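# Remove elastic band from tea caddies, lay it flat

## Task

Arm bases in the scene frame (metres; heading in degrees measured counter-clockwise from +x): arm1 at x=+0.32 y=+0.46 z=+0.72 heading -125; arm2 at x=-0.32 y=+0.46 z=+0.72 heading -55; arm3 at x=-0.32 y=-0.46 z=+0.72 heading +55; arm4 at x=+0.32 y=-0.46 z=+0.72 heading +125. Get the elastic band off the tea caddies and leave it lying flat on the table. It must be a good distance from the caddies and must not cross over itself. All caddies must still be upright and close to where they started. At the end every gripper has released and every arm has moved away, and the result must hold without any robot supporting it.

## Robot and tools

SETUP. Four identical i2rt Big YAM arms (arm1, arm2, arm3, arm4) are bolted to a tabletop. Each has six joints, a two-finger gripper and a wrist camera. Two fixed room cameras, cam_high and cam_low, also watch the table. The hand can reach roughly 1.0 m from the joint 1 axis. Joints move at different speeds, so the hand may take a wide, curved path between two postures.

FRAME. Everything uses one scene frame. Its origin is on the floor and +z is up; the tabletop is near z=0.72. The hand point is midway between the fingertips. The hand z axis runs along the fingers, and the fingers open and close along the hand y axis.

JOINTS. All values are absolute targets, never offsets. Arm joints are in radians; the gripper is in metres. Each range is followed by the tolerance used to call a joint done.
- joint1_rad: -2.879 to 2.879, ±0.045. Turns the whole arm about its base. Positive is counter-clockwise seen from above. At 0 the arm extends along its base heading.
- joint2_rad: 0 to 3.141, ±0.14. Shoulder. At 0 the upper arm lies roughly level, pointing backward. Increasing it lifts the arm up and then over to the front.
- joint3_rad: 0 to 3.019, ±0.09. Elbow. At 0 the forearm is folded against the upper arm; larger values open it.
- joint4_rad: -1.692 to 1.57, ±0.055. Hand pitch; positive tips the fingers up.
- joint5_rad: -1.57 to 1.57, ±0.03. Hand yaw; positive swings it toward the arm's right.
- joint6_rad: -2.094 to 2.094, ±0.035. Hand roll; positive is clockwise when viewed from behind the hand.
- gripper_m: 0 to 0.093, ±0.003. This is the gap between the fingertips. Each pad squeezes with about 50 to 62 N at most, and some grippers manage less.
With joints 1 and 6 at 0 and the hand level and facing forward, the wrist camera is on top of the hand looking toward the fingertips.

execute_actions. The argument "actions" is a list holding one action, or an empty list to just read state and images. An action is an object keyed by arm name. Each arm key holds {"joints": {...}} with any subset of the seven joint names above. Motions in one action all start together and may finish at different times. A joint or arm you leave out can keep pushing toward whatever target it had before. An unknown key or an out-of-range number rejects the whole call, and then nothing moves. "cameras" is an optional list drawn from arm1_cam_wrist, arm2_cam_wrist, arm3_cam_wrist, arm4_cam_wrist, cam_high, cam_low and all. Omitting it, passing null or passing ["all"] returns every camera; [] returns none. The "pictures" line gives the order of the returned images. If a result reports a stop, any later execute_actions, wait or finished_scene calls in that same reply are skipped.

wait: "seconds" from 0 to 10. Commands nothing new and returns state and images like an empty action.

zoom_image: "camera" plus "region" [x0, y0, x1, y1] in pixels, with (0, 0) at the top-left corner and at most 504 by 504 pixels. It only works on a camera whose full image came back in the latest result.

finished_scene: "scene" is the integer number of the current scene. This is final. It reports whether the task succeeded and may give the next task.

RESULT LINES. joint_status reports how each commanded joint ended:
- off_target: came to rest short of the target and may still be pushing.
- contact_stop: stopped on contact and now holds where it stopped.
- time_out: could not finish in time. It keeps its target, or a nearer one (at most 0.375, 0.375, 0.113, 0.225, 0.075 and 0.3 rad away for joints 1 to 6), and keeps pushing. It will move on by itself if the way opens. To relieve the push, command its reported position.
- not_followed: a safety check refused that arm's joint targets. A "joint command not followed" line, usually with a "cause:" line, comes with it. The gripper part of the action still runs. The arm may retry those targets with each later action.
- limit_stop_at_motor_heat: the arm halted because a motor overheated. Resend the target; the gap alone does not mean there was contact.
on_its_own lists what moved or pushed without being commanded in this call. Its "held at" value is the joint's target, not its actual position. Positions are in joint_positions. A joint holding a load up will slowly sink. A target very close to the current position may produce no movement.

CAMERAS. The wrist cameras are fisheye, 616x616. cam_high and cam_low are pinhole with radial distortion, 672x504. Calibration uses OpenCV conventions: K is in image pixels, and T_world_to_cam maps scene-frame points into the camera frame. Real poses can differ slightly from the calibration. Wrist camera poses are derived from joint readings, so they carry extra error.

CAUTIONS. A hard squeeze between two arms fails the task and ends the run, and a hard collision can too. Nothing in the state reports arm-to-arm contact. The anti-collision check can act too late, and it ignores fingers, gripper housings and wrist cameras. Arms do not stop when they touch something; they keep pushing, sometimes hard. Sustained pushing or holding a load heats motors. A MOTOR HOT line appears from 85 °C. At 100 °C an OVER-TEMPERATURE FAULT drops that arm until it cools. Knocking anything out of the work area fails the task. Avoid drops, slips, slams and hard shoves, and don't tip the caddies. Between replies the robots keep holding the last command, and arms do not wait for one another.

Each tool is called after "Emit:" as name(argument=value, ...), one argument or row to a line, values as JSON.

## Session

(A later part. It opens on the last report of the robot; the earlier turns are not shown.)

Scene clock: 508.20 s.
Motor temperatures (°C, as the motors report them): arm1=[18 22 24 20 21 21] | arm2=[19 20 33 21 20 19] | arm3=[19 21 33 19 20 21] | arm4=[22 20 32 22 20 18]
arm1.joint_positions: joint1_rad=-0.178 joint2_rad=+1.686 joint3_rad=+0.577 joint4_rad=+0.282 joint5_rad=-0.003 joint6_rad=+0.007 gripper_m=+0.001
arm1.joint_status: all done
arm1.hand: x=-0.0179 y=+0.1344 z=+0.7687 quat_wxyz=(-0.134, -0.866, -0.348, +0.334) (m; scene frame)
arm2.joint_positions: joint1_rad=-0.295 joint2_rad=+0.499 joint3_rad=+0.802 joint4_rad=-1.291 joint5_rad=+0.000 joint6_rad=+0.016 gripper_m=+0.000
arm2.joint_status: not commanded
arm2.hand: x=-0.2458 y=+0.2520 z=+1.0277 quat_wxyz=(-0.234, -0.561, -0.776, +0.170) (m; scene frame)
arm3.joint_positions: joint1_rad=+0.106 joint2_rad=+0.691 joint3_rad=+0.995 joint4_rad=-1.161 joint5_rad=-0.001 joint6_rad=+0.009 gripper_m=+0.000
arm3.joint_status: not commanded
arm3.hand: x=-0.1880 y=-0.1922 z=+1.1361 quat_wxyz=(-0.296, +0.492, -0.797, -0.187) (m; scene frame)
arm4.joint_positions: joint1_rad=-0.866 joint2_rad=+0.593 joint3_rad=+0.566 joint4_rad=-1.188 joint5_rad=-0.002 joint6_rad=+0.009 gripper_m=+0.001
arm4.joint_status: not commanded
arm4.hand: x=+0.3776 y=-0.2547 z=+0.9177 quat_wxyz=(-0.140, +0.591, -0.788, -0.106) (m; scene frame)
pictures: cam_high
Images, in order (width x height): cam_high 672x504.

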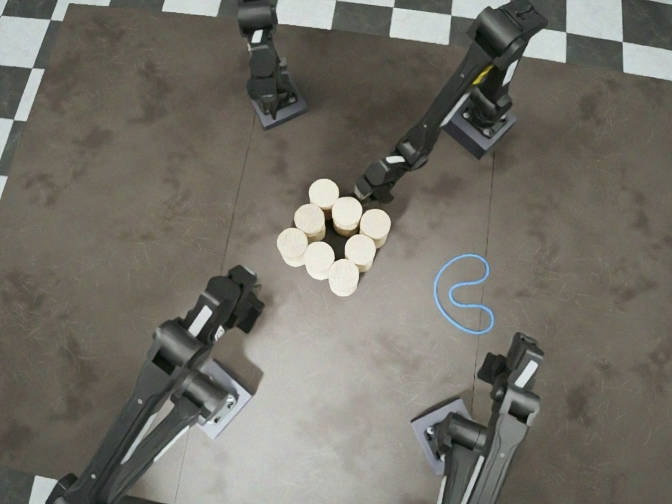

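Good. Back off, then retract.

Emit:
execute_actions(
  actions=[
    {"arm1":{"joints":{"joint2_rad":1.45,"joint3_rad":0.35,"joint4_rad":0.15}}},
  ],
  cameras=[],
)

Emit:
execute_actions(
  actions=[
    {"arm1":{"joints":{"joint2_rad":0.7,"joint3_rad":0.5,"joint4_rad":-1.0}}},
  ],
  cameras=["cam_high"],
)

Scene clock: 514.40 s.
Motor temperatures (°C, as the motors report them): arm1=[18 22 24 20 21 21] | arm2=[19 20 33 21 20 19] | arm3=[19 21 33 19 20 21] | arm4=[22 20 32 22 20 18]
arm1.joint_positions: joint1_rad=-0.178 joint2_rad=+1.453 joint3_rad=+0.346 joint4_rad=+0.155 joint5_rad=-0.003 joint6_rad=+0.007 gripper_m=+0.001
arm1.joint_status: all done
arm1.hand: x=+0.0620 y=+0.2115 z=+0.7662 quat_wxyz=(-0.112, -0.885, -0.355, +0.280) (m; scene frame)
arm2.joint_positions: joint1_rad=-0.295 joint2_rad=+0.499 joint3_rad=+0.802 joint4_rad=-1.291 joint5_rad=+0.000 joint6_rad=+0.016 gripper_m=+0.000
arm2.joint_status: not commanded
arm2.hand: x=-0.2458 y=+0.2520 z=+1.0277 quat_wxyz=(-0.234, -0.561, -0.776, +0.170) (m; scene frame)
arm3.joint_positions: joint1_rad=+0.106 joint2_rad=+0.691 joint3_rad=+0.995 joint4_rad=-1.161 joint5_rad=-0.001 joint6_rad=+0.009 gripper_m=+0.000
arm3.joint_status: not commanded
arm3.hand: x=-0.1880 y=-0.1922 z=+1.1361 quat_wxyz=(-0.296, +0.492, -0.797, -0.187) (m; scene frame)
arm4.joint_positions: joint1_rad=-0.866 joint2_rad=+0.593 joint3_rad=+0.566 joint4_rad=-1.188 joint5_rad=-0.002 joint6_rad=+0.009 gripper_m=+0.001
arm4.joint_status: not commanded
arm4.hand: x=+0.3776 y=-0.2547 z=+0.9177 quat_wxyz=(-0.140, +0.591, -0.788, -0.106) (m; scene frame)
pictures: none
No camera images: the call's "cameras" was empty. Leave "cameras" out to get every camera's image.

Scene clock: 516.03 s.
Motor temperatures (°C, as the motors report them): arm1=[18 22 24 20 21 21] | arm2=[19 20 33 21 20 19] | arm3=[19 21 33 19 20 21] | arm4=[22 20 32 22 20 18]
arm1.joint_positions: joint1_rad=-0.178 joint2_rad=+0.701 joint3_rad=+0.487 joint4_rad=-0.992 joint5_rad=-0.003 joint6_rad=+0.007 gripper_m=+0.001
arm1.joint_status: all done
arm1.hand: x=+0.1495 y=+0.2943 z=+0.9100 quat_wxyz=(-0.065, -0.913, -0.366, +0.165) (m; scene frame)
arm2.joint_positions: joint1_rad=-0.295 joint2_rad=+0.499 joint3_rad=+0.802 joint4_rad=-1.291 joint5_rad=+0.000 joint6_rad=+0.016 gripper_m=+0.000
arm2.joint_status: not commanded
arm2.hand: x=-0.2458 y=+0.2520 z=+1.0277 quat_wxyz=(-0.234, -0.561, -0.776, +0.170) (m; scene frame)
arm3.joint_positions: joint1_rad=+0.106 joint2_rad=+0.691 joint3_rad=+0.995 joint4_rad=-1.161 joint5_rad=-0.001 joint6_rad=+0.009 gripper_m=+0.000
arm3.joint_status: not commanded
arm3.hand: x=-0.1880 y=-0.1922 z=+1.1361 quat_wxyz=(-0.296, +0.492, -0.797, -0.187) (m; scene frame)
arm4.joint_positions: joint1_rad=-0.866 joint2_rad=+0.593 joint3_rad=+0.566 joint4_rad=-1.188 joint5_rad=-0.002 joint6_rad=+0.009 gripper_m=+0.001
arm4.joint_status: not commanded
arm4.hand: x=+0.3776 y=-0.2547 z=+0.9177 quat_wxyz=(-0.140, +0.591, -0.788, -0.106) (m; scene frame)
pictures: cam_high
Images, in order (width x height): cam_high 672x504.

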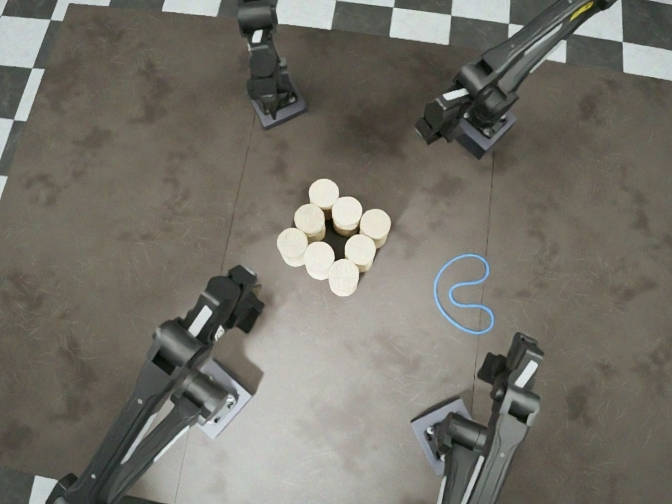

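Emit:
finished_scene(
  scene=2,
)

The scene is finished: the task was done.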